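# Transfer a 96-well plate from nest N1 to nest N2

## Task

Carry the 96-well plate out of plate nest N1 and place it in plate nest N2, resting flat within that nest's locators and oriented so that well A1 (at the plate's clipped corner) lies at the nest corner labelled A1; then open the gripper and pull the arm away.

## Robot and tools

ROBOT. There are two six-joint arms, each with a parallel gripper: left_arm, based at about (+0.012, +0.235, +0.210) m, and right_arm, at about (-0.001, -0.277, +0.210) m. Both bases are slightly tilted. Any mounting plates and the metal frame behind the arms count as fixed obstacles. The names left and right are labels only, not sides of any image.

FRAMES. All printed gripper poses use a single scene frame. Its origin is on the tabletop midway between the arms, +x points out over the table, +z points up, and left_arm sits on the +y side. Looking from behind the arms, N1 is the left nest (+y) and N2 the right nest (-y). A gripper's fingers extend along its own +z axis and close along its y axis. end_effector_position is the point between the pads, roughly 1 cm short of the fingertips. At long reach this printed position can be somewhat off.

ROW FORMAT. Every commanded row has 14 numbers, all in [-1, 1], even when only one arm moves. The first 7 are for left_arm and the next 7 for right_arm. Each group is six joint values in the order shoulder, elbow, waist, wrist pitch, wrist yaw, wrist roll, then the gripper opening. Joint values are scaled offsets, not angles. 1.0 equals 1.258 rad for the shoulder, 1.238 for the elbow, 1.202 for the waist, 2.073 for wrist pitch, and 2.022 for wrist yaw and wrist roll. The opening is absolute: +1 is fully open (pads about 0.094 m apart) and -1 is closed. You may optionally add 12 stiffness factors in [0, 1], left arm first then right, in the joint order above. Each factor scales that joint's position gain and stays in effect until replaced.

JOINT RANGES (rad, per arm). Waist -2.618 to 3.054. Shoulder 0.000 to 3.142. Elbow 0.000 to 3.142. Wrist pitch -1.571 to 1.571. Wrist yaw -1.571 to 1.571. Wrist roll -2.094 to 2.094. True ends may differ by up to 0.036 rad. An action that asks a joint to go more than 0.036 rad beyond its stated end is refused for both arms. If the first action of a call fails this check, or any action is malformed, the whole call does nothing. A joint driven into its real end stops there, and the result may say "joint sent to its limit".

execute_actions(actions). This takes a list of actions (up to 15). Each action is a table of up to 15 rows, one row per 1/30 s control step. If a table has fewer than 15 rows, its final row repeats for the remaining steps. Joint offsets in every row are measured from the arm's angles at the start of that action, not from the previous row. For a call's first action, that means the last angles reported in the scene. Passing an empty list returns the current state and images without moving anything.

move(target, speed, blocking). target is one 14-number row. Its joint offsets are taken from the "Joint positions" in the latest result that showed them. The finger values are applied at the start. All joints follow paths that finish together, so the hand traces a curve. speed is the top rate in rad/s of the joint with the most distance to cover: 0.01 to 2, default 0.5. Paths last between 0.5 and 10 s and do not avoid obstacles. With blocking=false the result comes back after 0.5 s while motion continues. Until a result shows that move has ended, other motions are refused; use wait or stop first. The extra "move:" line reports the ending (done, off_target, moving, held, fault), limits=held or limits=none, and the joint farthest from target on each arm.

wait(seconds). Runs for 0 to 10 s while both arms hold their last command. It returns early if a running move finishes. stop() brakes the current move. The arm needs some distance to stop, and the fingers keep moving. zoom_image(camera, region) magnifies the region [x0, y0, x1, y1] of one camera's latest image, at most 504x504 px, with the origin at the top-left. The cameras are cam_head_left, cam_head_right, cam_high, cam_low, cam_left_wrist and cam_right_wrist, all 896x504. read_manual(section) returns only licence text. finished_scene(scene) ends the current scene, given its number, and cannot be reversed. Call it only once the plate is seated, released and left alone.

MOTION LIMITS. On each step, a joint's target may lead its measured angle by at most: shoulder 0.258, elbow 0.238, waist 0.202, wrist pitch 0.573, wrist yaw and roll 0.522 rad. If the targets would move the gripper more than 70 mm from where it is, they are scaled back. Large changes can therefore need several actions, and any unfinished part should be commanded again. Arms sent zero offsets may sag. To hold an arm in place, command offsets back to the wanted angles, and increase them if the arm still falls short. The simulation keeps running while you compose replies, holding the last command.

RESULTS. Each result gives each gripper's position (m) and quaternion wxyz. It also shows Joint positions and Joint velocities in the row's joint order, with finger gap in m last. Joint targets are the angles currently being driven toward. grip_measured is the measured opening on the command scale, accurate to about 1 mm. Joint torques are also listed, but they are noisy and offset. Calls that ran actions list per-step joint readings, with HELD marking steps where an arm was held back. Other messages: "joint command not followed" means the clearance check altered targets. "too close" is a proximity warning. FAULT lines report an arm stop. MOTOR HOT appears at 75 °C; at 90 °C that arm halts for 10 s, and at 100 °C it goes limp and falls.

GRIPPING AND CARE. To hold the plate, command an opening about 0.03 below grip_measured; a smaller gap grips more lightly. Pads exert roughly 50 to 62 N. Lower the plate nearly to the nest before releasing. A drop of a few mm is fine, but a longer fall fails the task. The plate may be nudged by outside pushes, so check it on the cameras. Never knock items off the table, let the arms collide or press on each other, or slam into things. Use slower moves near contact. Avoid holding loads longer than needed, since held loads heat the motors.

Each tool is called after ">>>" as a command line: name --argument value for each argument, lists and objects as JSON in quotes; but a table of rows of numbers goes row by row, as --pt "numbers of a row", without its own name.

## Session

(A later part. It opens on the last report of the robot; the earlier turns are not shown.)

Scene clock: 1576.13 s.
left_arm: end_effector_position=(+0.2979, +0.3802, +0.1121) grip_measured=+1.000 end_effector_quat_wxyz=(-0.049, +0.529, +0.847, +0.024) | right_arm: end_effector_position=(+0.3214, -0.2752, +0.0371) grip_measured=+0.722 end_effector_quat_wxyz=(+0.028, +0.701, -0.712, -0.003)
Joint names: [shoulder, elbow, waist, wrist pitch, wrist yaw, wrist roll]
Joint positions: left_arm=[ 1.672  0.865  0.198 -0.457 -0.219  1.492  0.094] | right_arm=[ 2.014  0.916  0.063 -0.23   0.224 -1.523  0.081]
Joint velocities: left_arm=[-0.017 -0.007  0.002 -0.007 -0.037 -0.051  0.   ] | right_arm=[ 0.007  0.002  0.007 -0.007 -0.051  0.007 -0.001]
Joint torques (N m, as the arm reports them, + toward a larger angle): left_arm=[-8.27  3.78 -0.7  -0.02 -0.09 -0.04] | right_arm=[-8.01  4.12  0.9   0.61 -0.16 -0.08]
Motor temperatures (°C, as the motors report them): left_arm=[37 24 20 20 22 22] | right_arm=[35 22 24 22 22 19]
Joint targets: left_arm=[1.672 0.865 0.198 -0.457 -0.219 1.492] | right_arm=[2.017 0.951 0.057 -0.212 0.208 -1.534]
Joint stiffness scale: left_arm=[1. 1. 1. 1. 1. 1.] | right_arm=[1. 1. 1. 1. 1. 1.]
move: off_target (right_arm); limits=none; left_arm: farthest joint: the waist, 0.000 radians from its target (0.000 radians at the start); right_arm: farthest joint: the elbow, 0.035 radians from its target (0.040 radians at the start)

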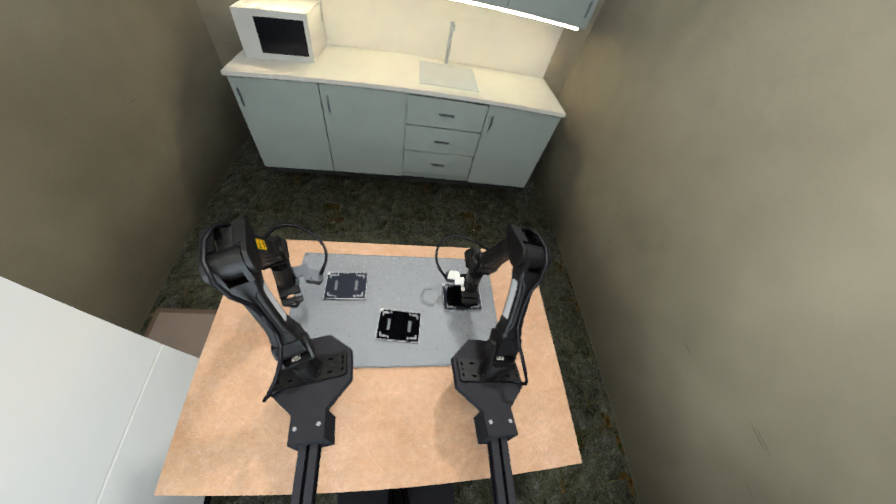

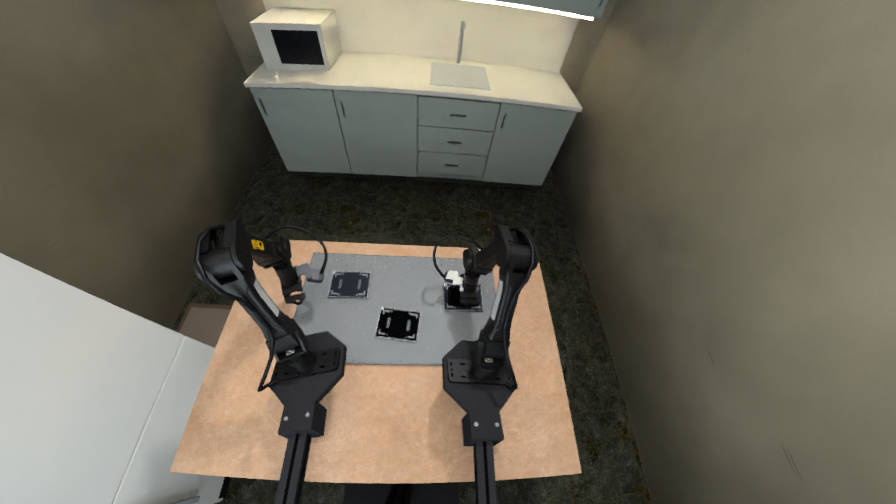

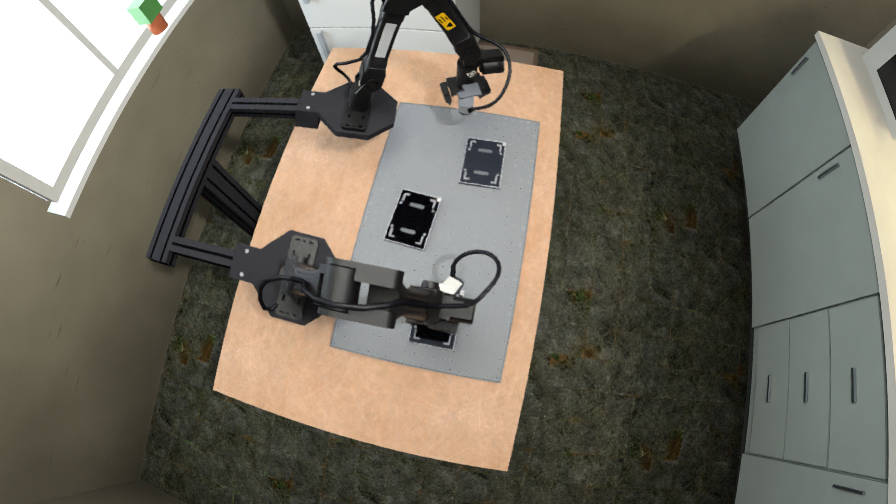

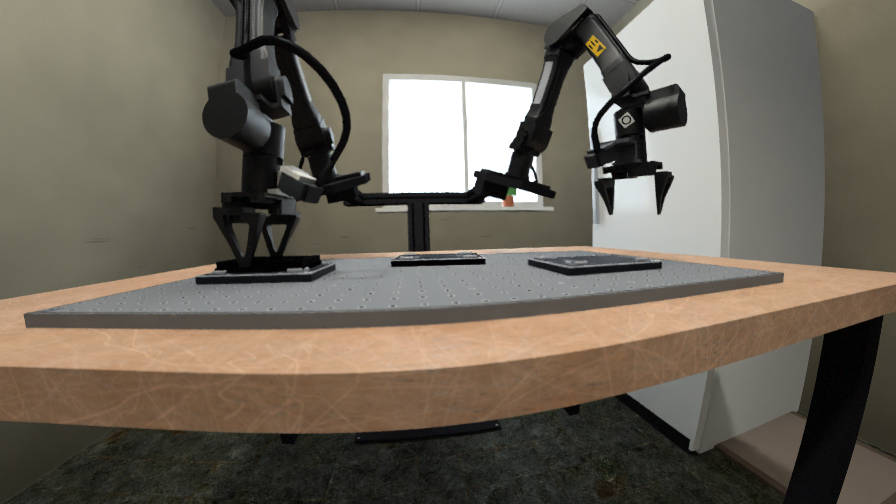

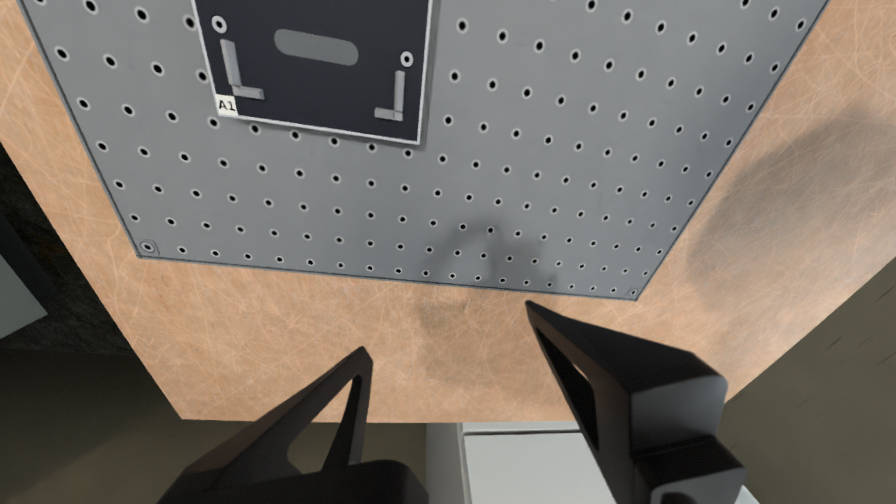

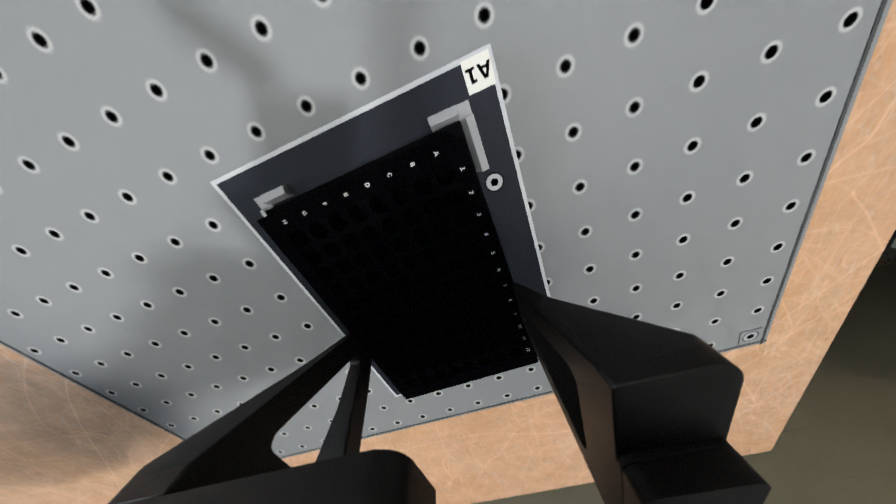

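>>> zoom_image --camera "cam_right_wrist" --region '[400, 80, 520, 200]'

>>> zoom_image --camera "cam_right_wrist" --region '[235, 160, 335, 260]'

Region (400, 80, 520, 200) of cam_right_wrist's 896x504 image, scaled by 4.200, with more detail than that image has.

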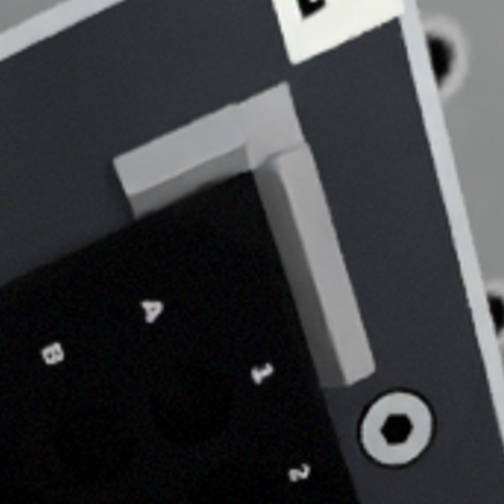

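Region (235, 160, 335, 260) of cam_right_wrist's 896x504 image, scaled by 5.040, with more detail than that image has.

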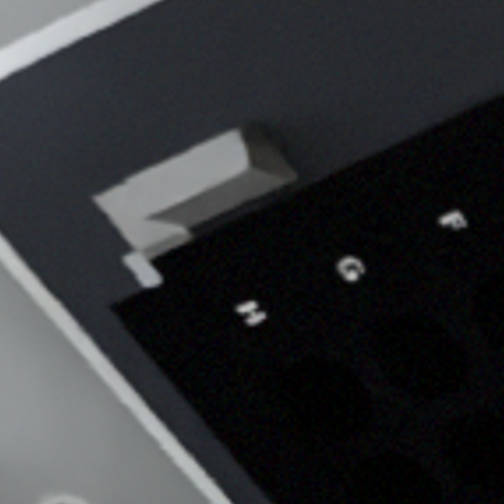

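>>> zoom_image --camera "cam_high" --region '[405, 320, 460, 355]'

>>> zoom_image --camera "cam_head_right" --region '[435, 275, 495, 320]'

>>> zoom_image --camera "cam_head_left" --region '[435, 275, 495, 320]'

Region (405, 320, 460, 355) of cam_high's 896x504 image, scaled by 9.164, with more detail than that image has; it fills the top 321 rows of this view, and the rest is white.

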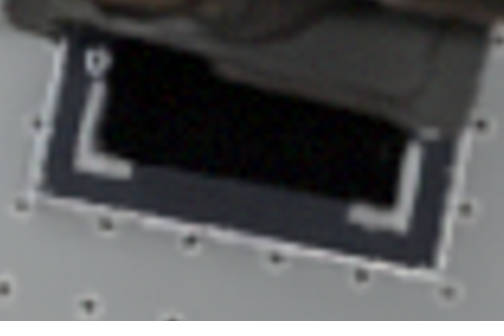

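Region (435, 275, 495, 320) of cam_head_right's 896x504 image, scaled by 8.400, with more detail than that image has; it fills the top 378 rows of this view, and the rest is white.

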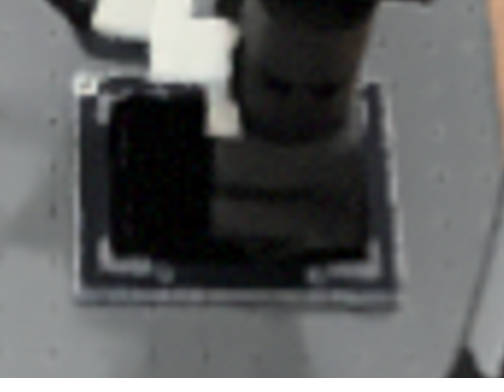

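Region (435, 275, 495, 320) of cam_head_left's 896x504 image, scaled by 8.400, with more detail than that image has; it fills the top 378 rows of this view, and the rest is white.

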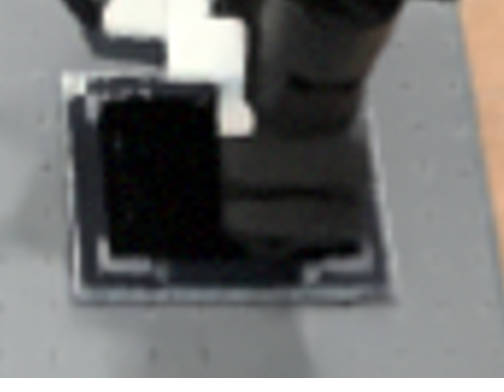

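>>> move --target '[0,0,0,0,0,0,1, 0.011,0.006,-0.003,-0.002,0.004,0,0.69]' --speed 0.03

Scene clock: 1677.93 s.
left_arm: end_effector_position=(+0.2979, +0.3802, +0.1121) grip_measured=+1.000 end_effector_quat_wxyz=(-0.049, +0.529, +0.847, +0.024) | right_arm: end_effector_position=(+0.3213, -0.2753, +0.0371) grip_measured=+0.722 end_effector_quat_wxyz=(+0.028, +0.701, -0.713, -0.003)
Joint names: [shoulder, elbow, waist, wrist pitch, wrist yaw, wrist roll]
Joint positions: left_arm=[ 1.672  0.865  0.198 -0.457 -0.219  1.492  0.094] | right_arm=[ 2.014  0.916  0.063 -0.231  0.225 -1.522  0.081]
Joint velocities: left_arm=[ 0.002 -0.002 -0.007 -0.022  0.007  0.037  0.   ] | right_arm=[-0.007  0.007 -0.012  0.037  0.066 -0.022 -0.   ]
Joint torques (N m, as the arm reports them, + toward a larger angle): left_arm=[-8.28  3.78 -0.7  -0.02 -0.09 -0.04] | right_arm=[-7.18  2.24  1.07  0.34  0.1   0.01]
Motor temperatures (°C, as the motors report them): left_arm=[36 24 20 20 22 22] | right_arm=[35 23 24 22 22 19]
Joint targets: left_arm=[1.672 0.865 0.198 -0.457 -0.219 1.492] | right_arm=[2.028 0.924 0.059 -0.234 0.232 -1.523]
Joint stiffness scale: left_arm=[1. 1. 1. 1. 1. 1.] | right_arm=[1. 1. 1. 1. 1. 1.]
move: done; limits=none; left_arm: farthest joint: the waist, 0.000 radians from its target (0.000 radians at the start); right_arm: farthest joint: the shoulder, 0.014 radians from its target (0.014 radians at the start)

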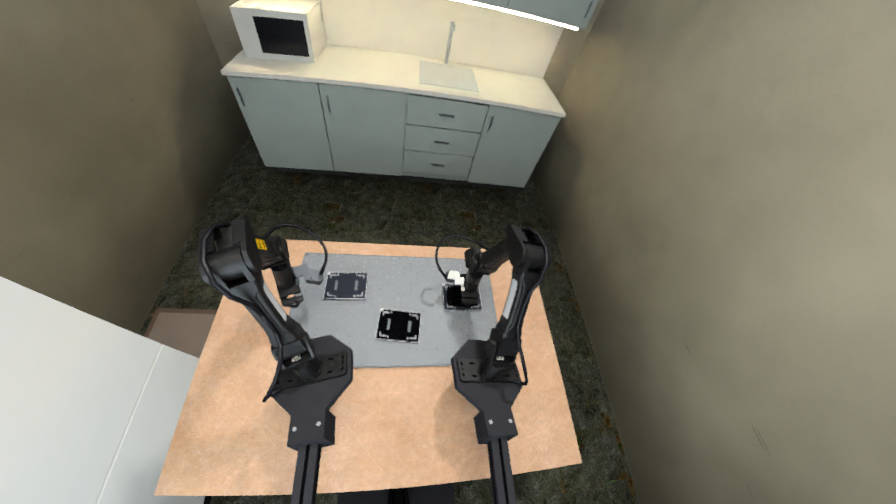

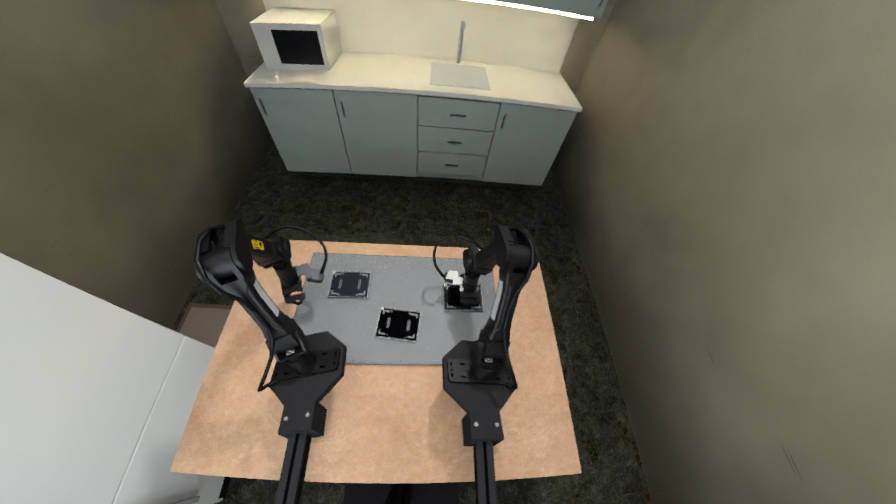

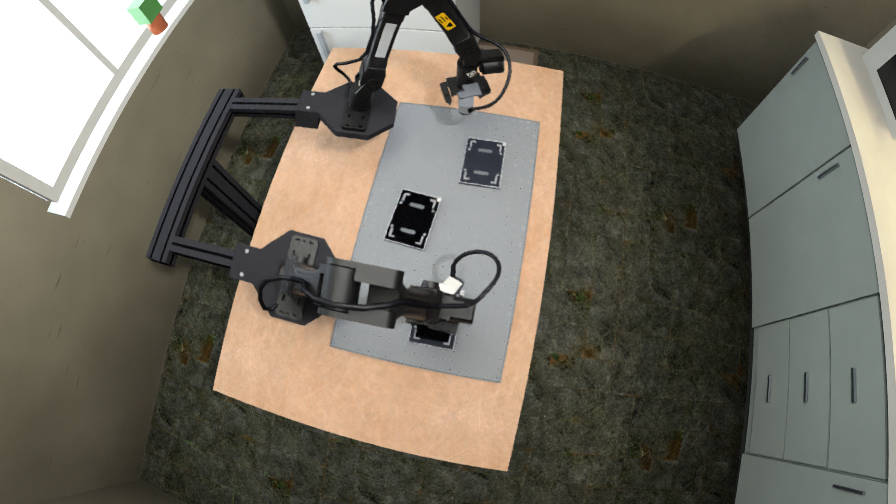

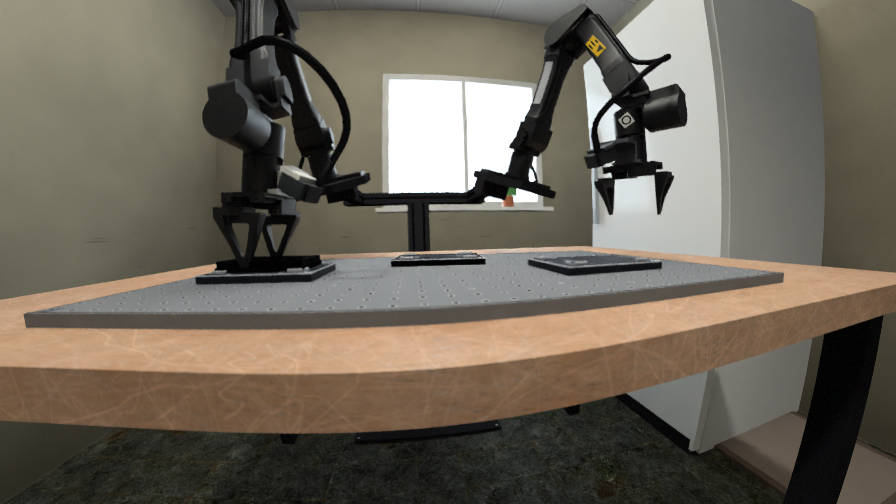

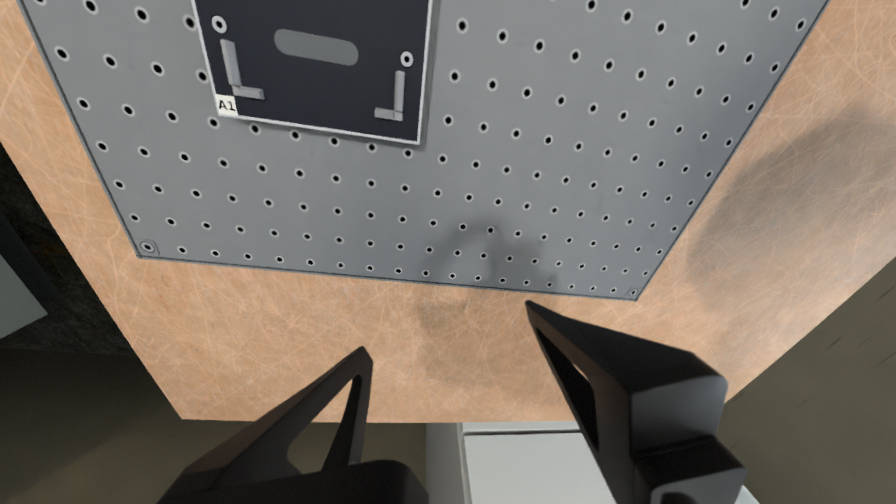

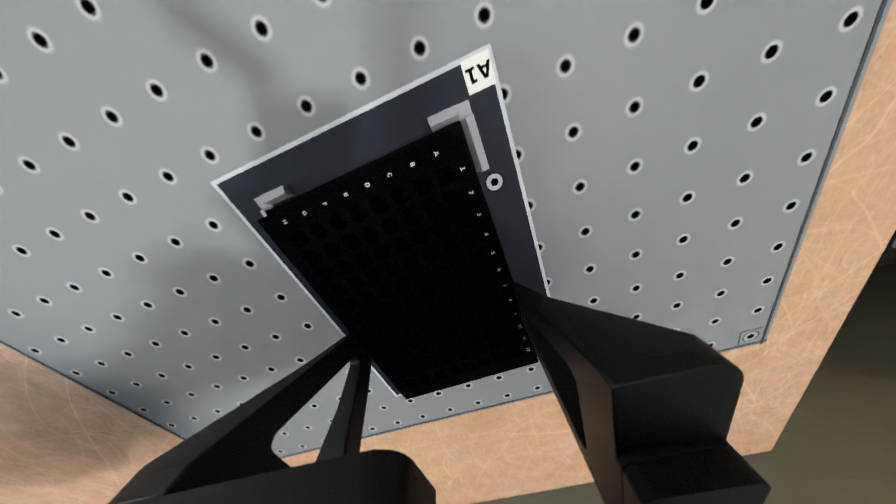

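>>> execute_actions --actions '[[[0,0,0,0,0,0,1, 0.002,0.004,0,0,0,0,0.69]],[[0,0,0,0,0,0,1, 0.002,0.004,0,0,0,0,0.71],[0,0,0,0,0,0,1, 0.002,0.004,0,0,0,0,0.73],[0,0,0,0,0,0,1, 0.002,0.004,0,0,0,0,0.74],[0,0,0,0,0,0,1, 0.002,0.004,0,0,0,0,0.75],[0,0,0,0,0,0,1, 0.002,0.004,0,0,0,0,0.76],[0,0,0,0,0,0,1, 0.002,0.004,0,0,0,0,0.77],[0,0,0,0,0,0,1, 0.002,0.004,0,0,0,0,0.78],[0,0,0,0,0,0,1, 0.002,0.004,0,0,0,0,0.79],[0,0,0,0,0,0,1, 0.002,0.004,0,0,0,0,0.80]],[[0,0,0,0,0,0,1, 0,0,0,0,0,0,0.84],[0,0,0,0,0,0,1, 0,0,0,0,0,0,0.88],[0,0,0,0,0,0,1, 0,0,0,0,0,0,0.92],[0,0,0,0,0,0,1, 0,0,0,0,0,0,0.96],[0,0,0,0,0,0,1, 0,0,0,0,0,0,1]]]'

>>> zoom_image --camera "cam_right_wrist" --region '[220, 40, 560, 260]'

>>> zoom_image --camera "cam_low" --region '[185, 225, 345, 295]'

Scene clock: 1709.93 s.
left_arm: end_effector_position=(+0.2979, +0.3802, +0.1121) grip_measured=+1.000 end_effector_quat_wxyz=(-0.049, +0.529, +0.847, +0.024) | right_arm: end_effector_position=(+0.3211, -0.2753, +0.0371) grip_measured=+1.000 end_effector_quat_wxyz=(+0.029, +0.701, -0.713, -0.003)
Joint names: [shoulder, elbow, waist, wrist pitch, wrist yaw, wrist roll]
Joint positions: left_arm=[ 1.672  0.865  0.198 -0.457 -0.219  1.492  0.094] | right_arm=[ 2.014  0.916  0.063 -0.232  0.225 -1.522  0.094]
Joint velocities: left_arm=[-0.017  0.002  0.012 -0.007 -0.007 -0.037  0.   ] | right_arm=[ 0.017  0.002  0.007 -0.037 -0.037 -0.037  0.   ]
Joint torques (N m, as the arm reports them, + toward a larger angle): left_arm=[-8.27  3.77 -0.7  -0.02 -0.09 -0.04] | right_arm=[-8.23  1.67  1.36  0.38  0.02  0.02]
Motor temperatures (°C, as the motors report them): left_arm=[36 24 20 20 22 22] | right_arm=[35 22 24 22 22 19]
Joint targets: left_arm=[1.672 0.865 0.198 -0.457 -0.219 1.492] | right_arm=[2.014 0.916 0.063 -0.232 0.225 -1.522]
Joint stiffness scale: left_arm=[1. 1. 1. 1. 1. 1.] | right_arm=[1. 1. 1. 1. 1. 1.]
Step readings (joint positions; steps 1 to 15: 1st action; 16 to 30: 2nd action; 31 to 45: 3rd action):
0: left_arm=[1.672 0.865 0.198 -0.457 -0.219 1.492] | right_arm=[2.014 0.916 0.063 -0.231 0.225 -1.522]
1: left_arm=[1.672 0.865 0.198 -0.457 -0.219 1.492] | right_arm=[2.014 0.916 0.063 -0.231 0.225 -1.522]
2: left_arm=[1.672 0.865 0.198 -0.457 -0.219 1.492] | right_arm=[2.014 0.916 0.063 -0.231 0.225 -1.522]
4: left_arm=[1.672 0.865 0.198 -0.457 -0.219 1.492] | right_arm=[2.014 0.916 0.063 -0.231 0.225 -1.522]
8: left_arm=[1.672 0.865 0.198 -0.457 -0.219 1.492] | right_arm=[2.014 0.916 0.063 -0.231 0.225 -1.522]
15: left_arm=[1.672 0.865 0.198 -0.457 -0.219 1.492] | right_arm=[2.014 0.916 0.063 -0.231 0.225 -1.522]
16: left_arm=[1.672 0.865 0.198 -0.457 -0.219 1.492] | right_arm=[2.014 0.916 0.063 -0.231 0.225 -1.522]
17: left_arm=[1.672 0.865 0.198 -0.457 -0.219 1.492] | right_arm=[2.014 0.916 0.063 -0.231 0.225 -1.522]
19: left_arm=[1.672 0.865 0.198 -0.457 -0.219 1.492] | right_arm=[2.014 0.916 0.063 -0.232 0.225 -1.522]
23: left_arm=[1.672 0.865 0.198 -0.457 -0.219 1.492] | right_arm=[2.014 0.916 0.063 -0.232 0.225 -1.522]
30: left_arm=[1.672 0.865 0.198 -0.457 -0.219 1.492] | right_arm=[2.014 0.916 0.063 -0.232 0.225 -1.522]
31: left_arm=[1.672 0.865 0.198 -0.457 -0.219 1.492] | right_arm=[2.014 0.916 0.063 -0.232 0.225 -1.522]
32: left_arm=[1.672 0.865 0.198 -0.457 -0.219 1.492] | right_arm=[2.014 0.916 0.063 -0.232 0.225 -1.522]
34: left_arm=[1.672 0.865 0.198 -0.457 -0.219 1.492] | right_arm=[2.014 0.916 0.063 -0.232 0.225 -1.522]
38: left_arm=[1.672 0.865 0.198 -0.457 -0.219 1.492] | right_arm=[2.014 0.916 0.063 -0.232 0.225 -1.522]
45: Joint positions above

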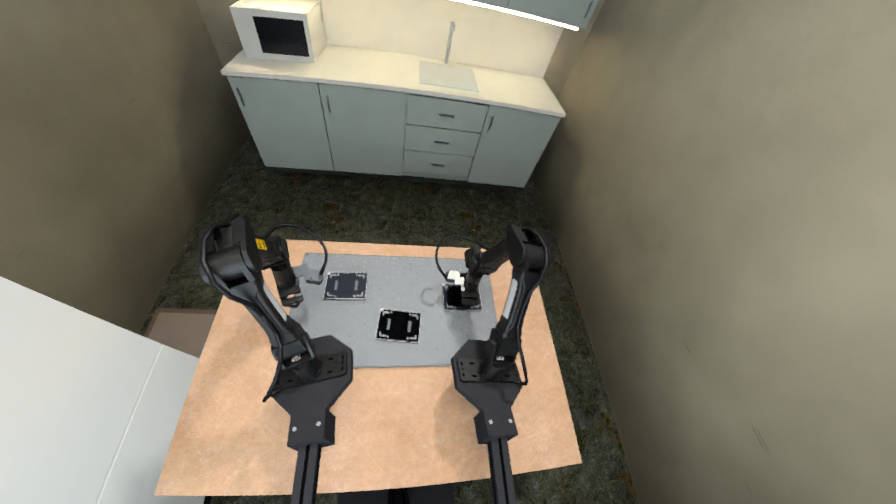

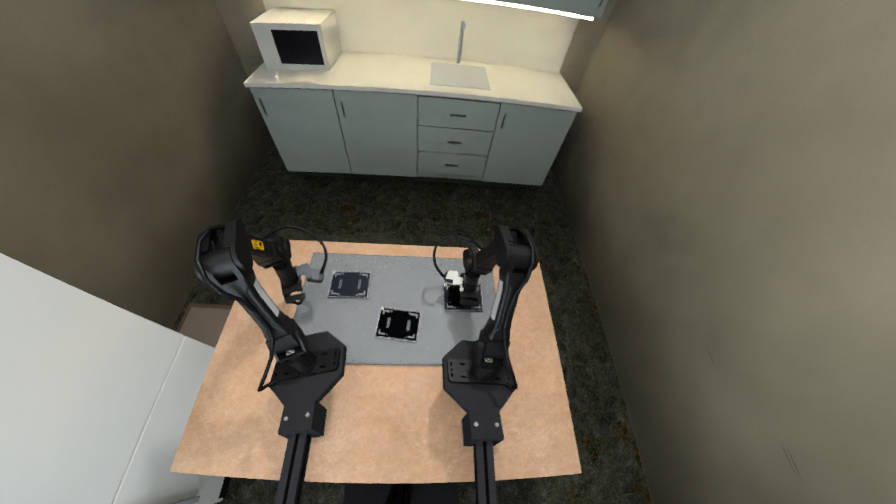

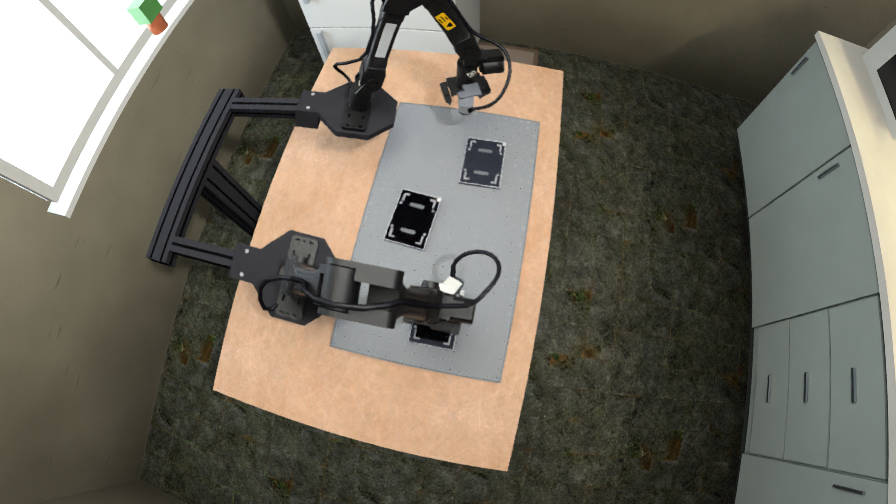

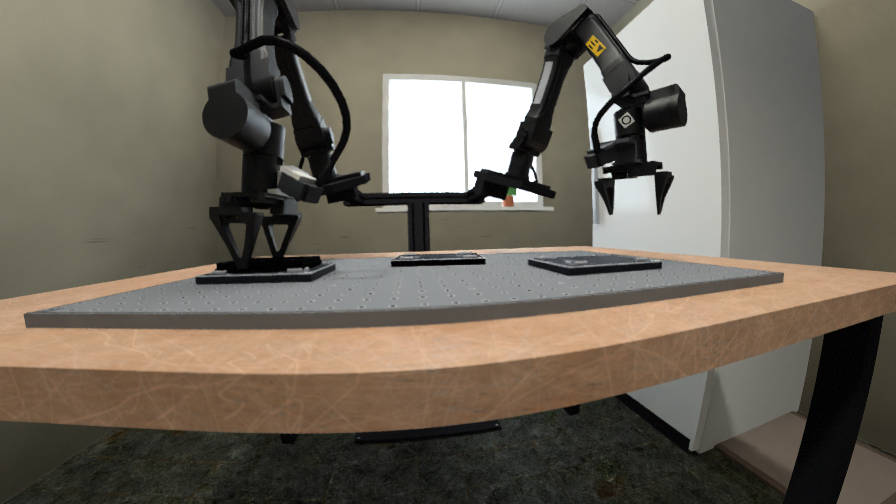

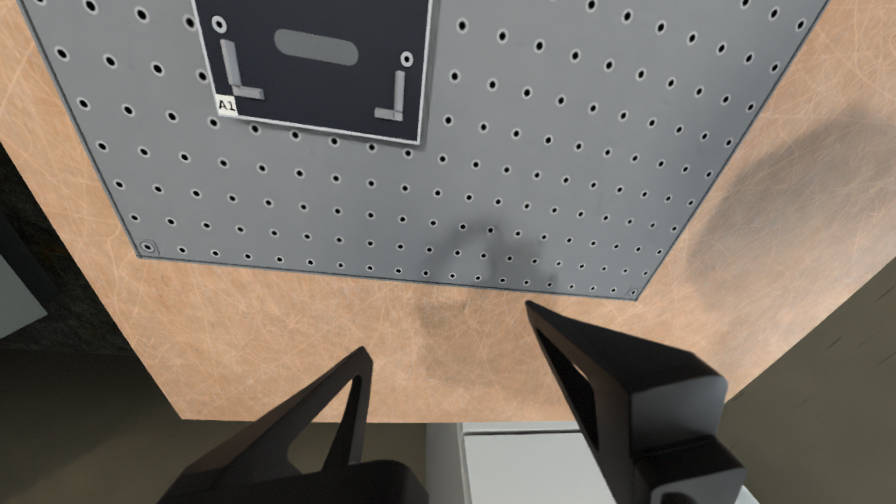

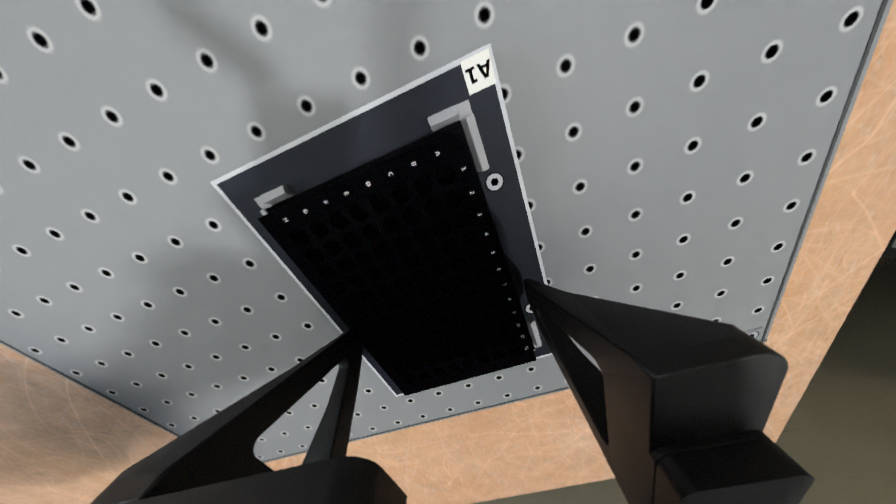

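Region (220, 40, 560, 260) of cam_right_wrist's 896x504 image, scaled by 1.482, with more detail than that image has; it fills the top 326 rows of this view, and the rest is white.

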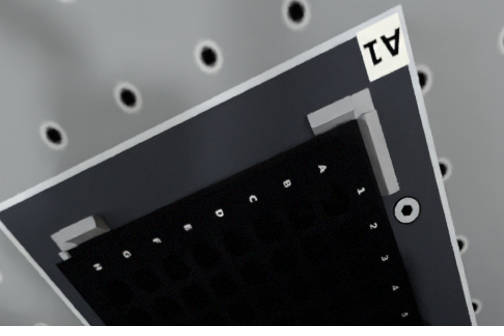

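Region (185, 225, 345, 295) of cam_low's 896x504 image, scaled by 3.150, with more detail than that image has; it fills the top 220 rows of this view, and the rest is white.

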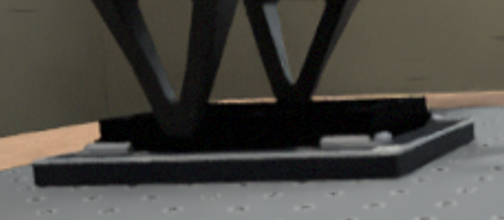

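>>> execute_actions --actions '[[[0,0,0,0,0,0,1, -0.010,0,0.002,0,0,0,1],[0,0,0,0,0,0,1, -0.018,0,0.004,0,0,0,1],[0,0,0,0,0,0,1, -0.024,0,0.006,-0.002,0,0,1],[0,0,0,0,0,0,1, -0.030,0,0.008,-0.005,0,0.001,1],[0,0,0,0,0,0,1, -0.036,0,0.010,-0.008,0,0.002,1],[0,0,0,0,0,0,1, -0.042,0,0.012,-0.012,0,0.003,1],[0,0,0,0,0,0,1, -0.049,0,0.013,-0.016,0,0.004,1],[0,0,0,0,0,0,1, -0.056,0,0.015,-0.020,0,0.005,1],[0,0,0,0,0,0,1, -0.063,0,0.016,-0.024,0,0.006,1],[0,0,0,0,0,0,1, -0.070,0,0.018,-0.028,0,0.007,1],[0,0,0,0,0,0,1, -0.077,0,0.019,-0.032,0,0.008,1],[0,0,0,0,0,0,1, -0.084,0,0.021,-0.036,0,0.009,1],[0,0,0,0,0,0,1, -0.091,0,0.022,-0.040,0,0.010,1],[0,0,0,0,0,0,1, -0.098,0,0.024,-0.044,0,0.011,1],[0,0,0,0,0,0,1, -0.105,0,0.025,-0.048,0,0.012,1]]]'

Scene clock: 1724.53 s.
left_arm: end_effector_position=(+0.2979, +0.3802, +0.1121) grip_measured=+1.000 end_effector_quat_wxyz=(-0.049, +0.529, +0.847, +0.024) | right_arm: end_effector_position=(+0.3317, -0.2759, +0.0622) grip_measured=+1.000 end_effector_quat_wxyz=(+0.014, +0.699, -0.714, +0.008)
Joint names: [shoulder, elbow, waist, wrist pitch, wrist yaw, wrist roll]
Joint positions: left_arm=[ 1.672  0.865  0.198 -0.457 -0.219  1.492  0.094] | right_arm=[ 1.925  0.916  0.074 -0.287  0.225 -1.514  0.094]
Joint velocities: left_arm=[ 0.012  0.017 -0.002  0.022  0.037  0.022  0.   ] | right_arm=[-0.256 -0.002  0.076 -0.212 -0.051  0.066  0.   ]
Joint torques (N m, as the arm reports them, + toward a larger angle): left_arm=[-8.27  3.77 -0.69 -0.02 -0.09 -0.04] | right_arm=[-10.22   2.2    2.27   0.26  -0.02   0.1 ]
Motor temperatures (°C, as the motors report them): left_arm=[36 24 20 20 22 22] | right_arm=[35 22 24 22 22 19]
Joint targets: left_arm=[1.672 0.865 0.198 -0.457 -0.219 1.492] | right_arm=[1.882 0.916 0.093 -0.332 0.225 -1.498]
Joint stiffness scale: left_arm=[1. 1. 1. 1. 1. 1.] | right_arm=[1. 1. 1. 1. 1. 1.]
Step readings (joint positions):
0: left_arm=[1.672 0.865 0.198 -0.457 -0.219 1.492] | right_arm=[2.014 0.916 0.063 -0.232 0.225 -1.522]
1: left_arm=[1.672 0.865 0.198 -0.457 -0.219 1.492] | right_arm=[2.014 0.916 0.063 -0.232 0.225 -1.522]
2: left_arm=[1.672 0.865 0.198 -0.457 -0.219 1.492] | right_arm=[2.014 0.916 0.063 -0.232 0.225 -1.522]
4: left_arm=[1.672 0.865 0.198 -0.457 -0.219 1.492] | right_arm=[2.014 0.916 0.063 -0.232 0.225 -1.522]
8: left_arm=[1.672 0.865 0.198 -0.457 -0.219 1.492] | right_arm=[1.994 0.916 0.063 -0.245 0.225 -1.522]
15: Joint positions above

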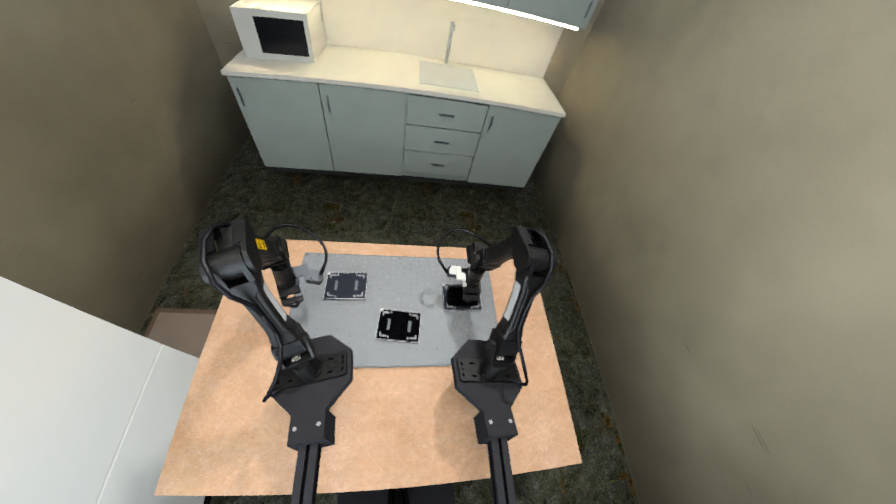

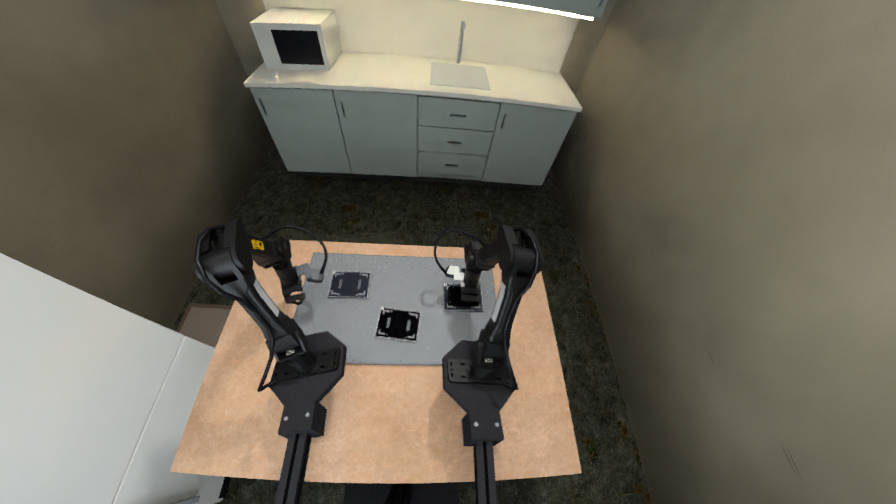

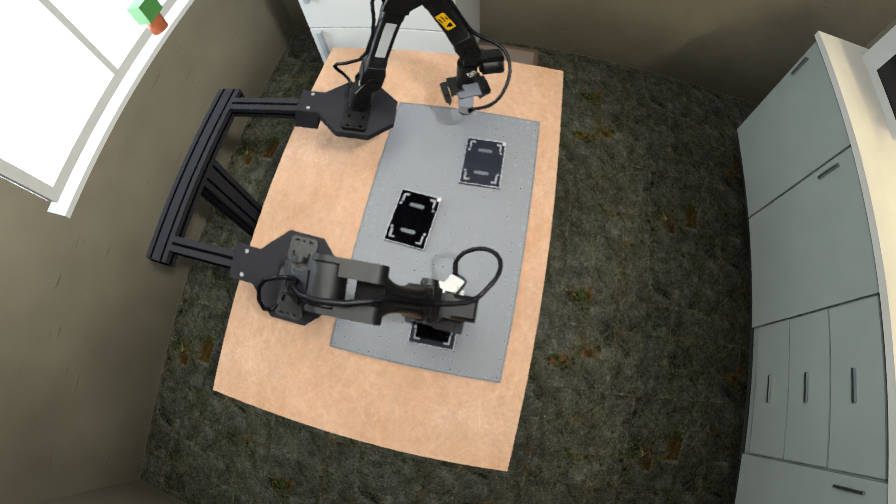

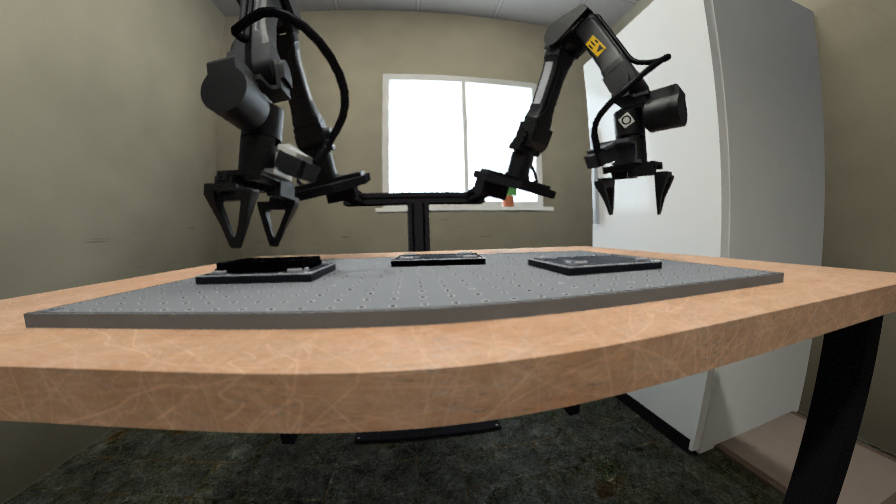

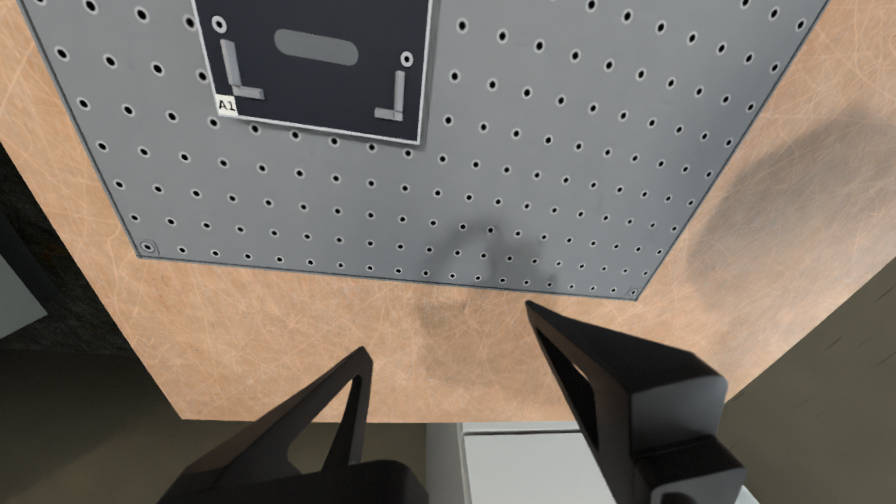

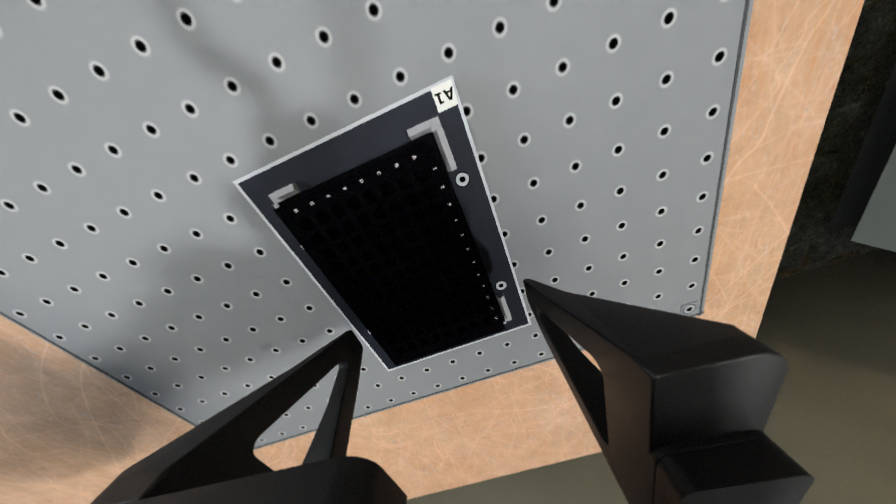

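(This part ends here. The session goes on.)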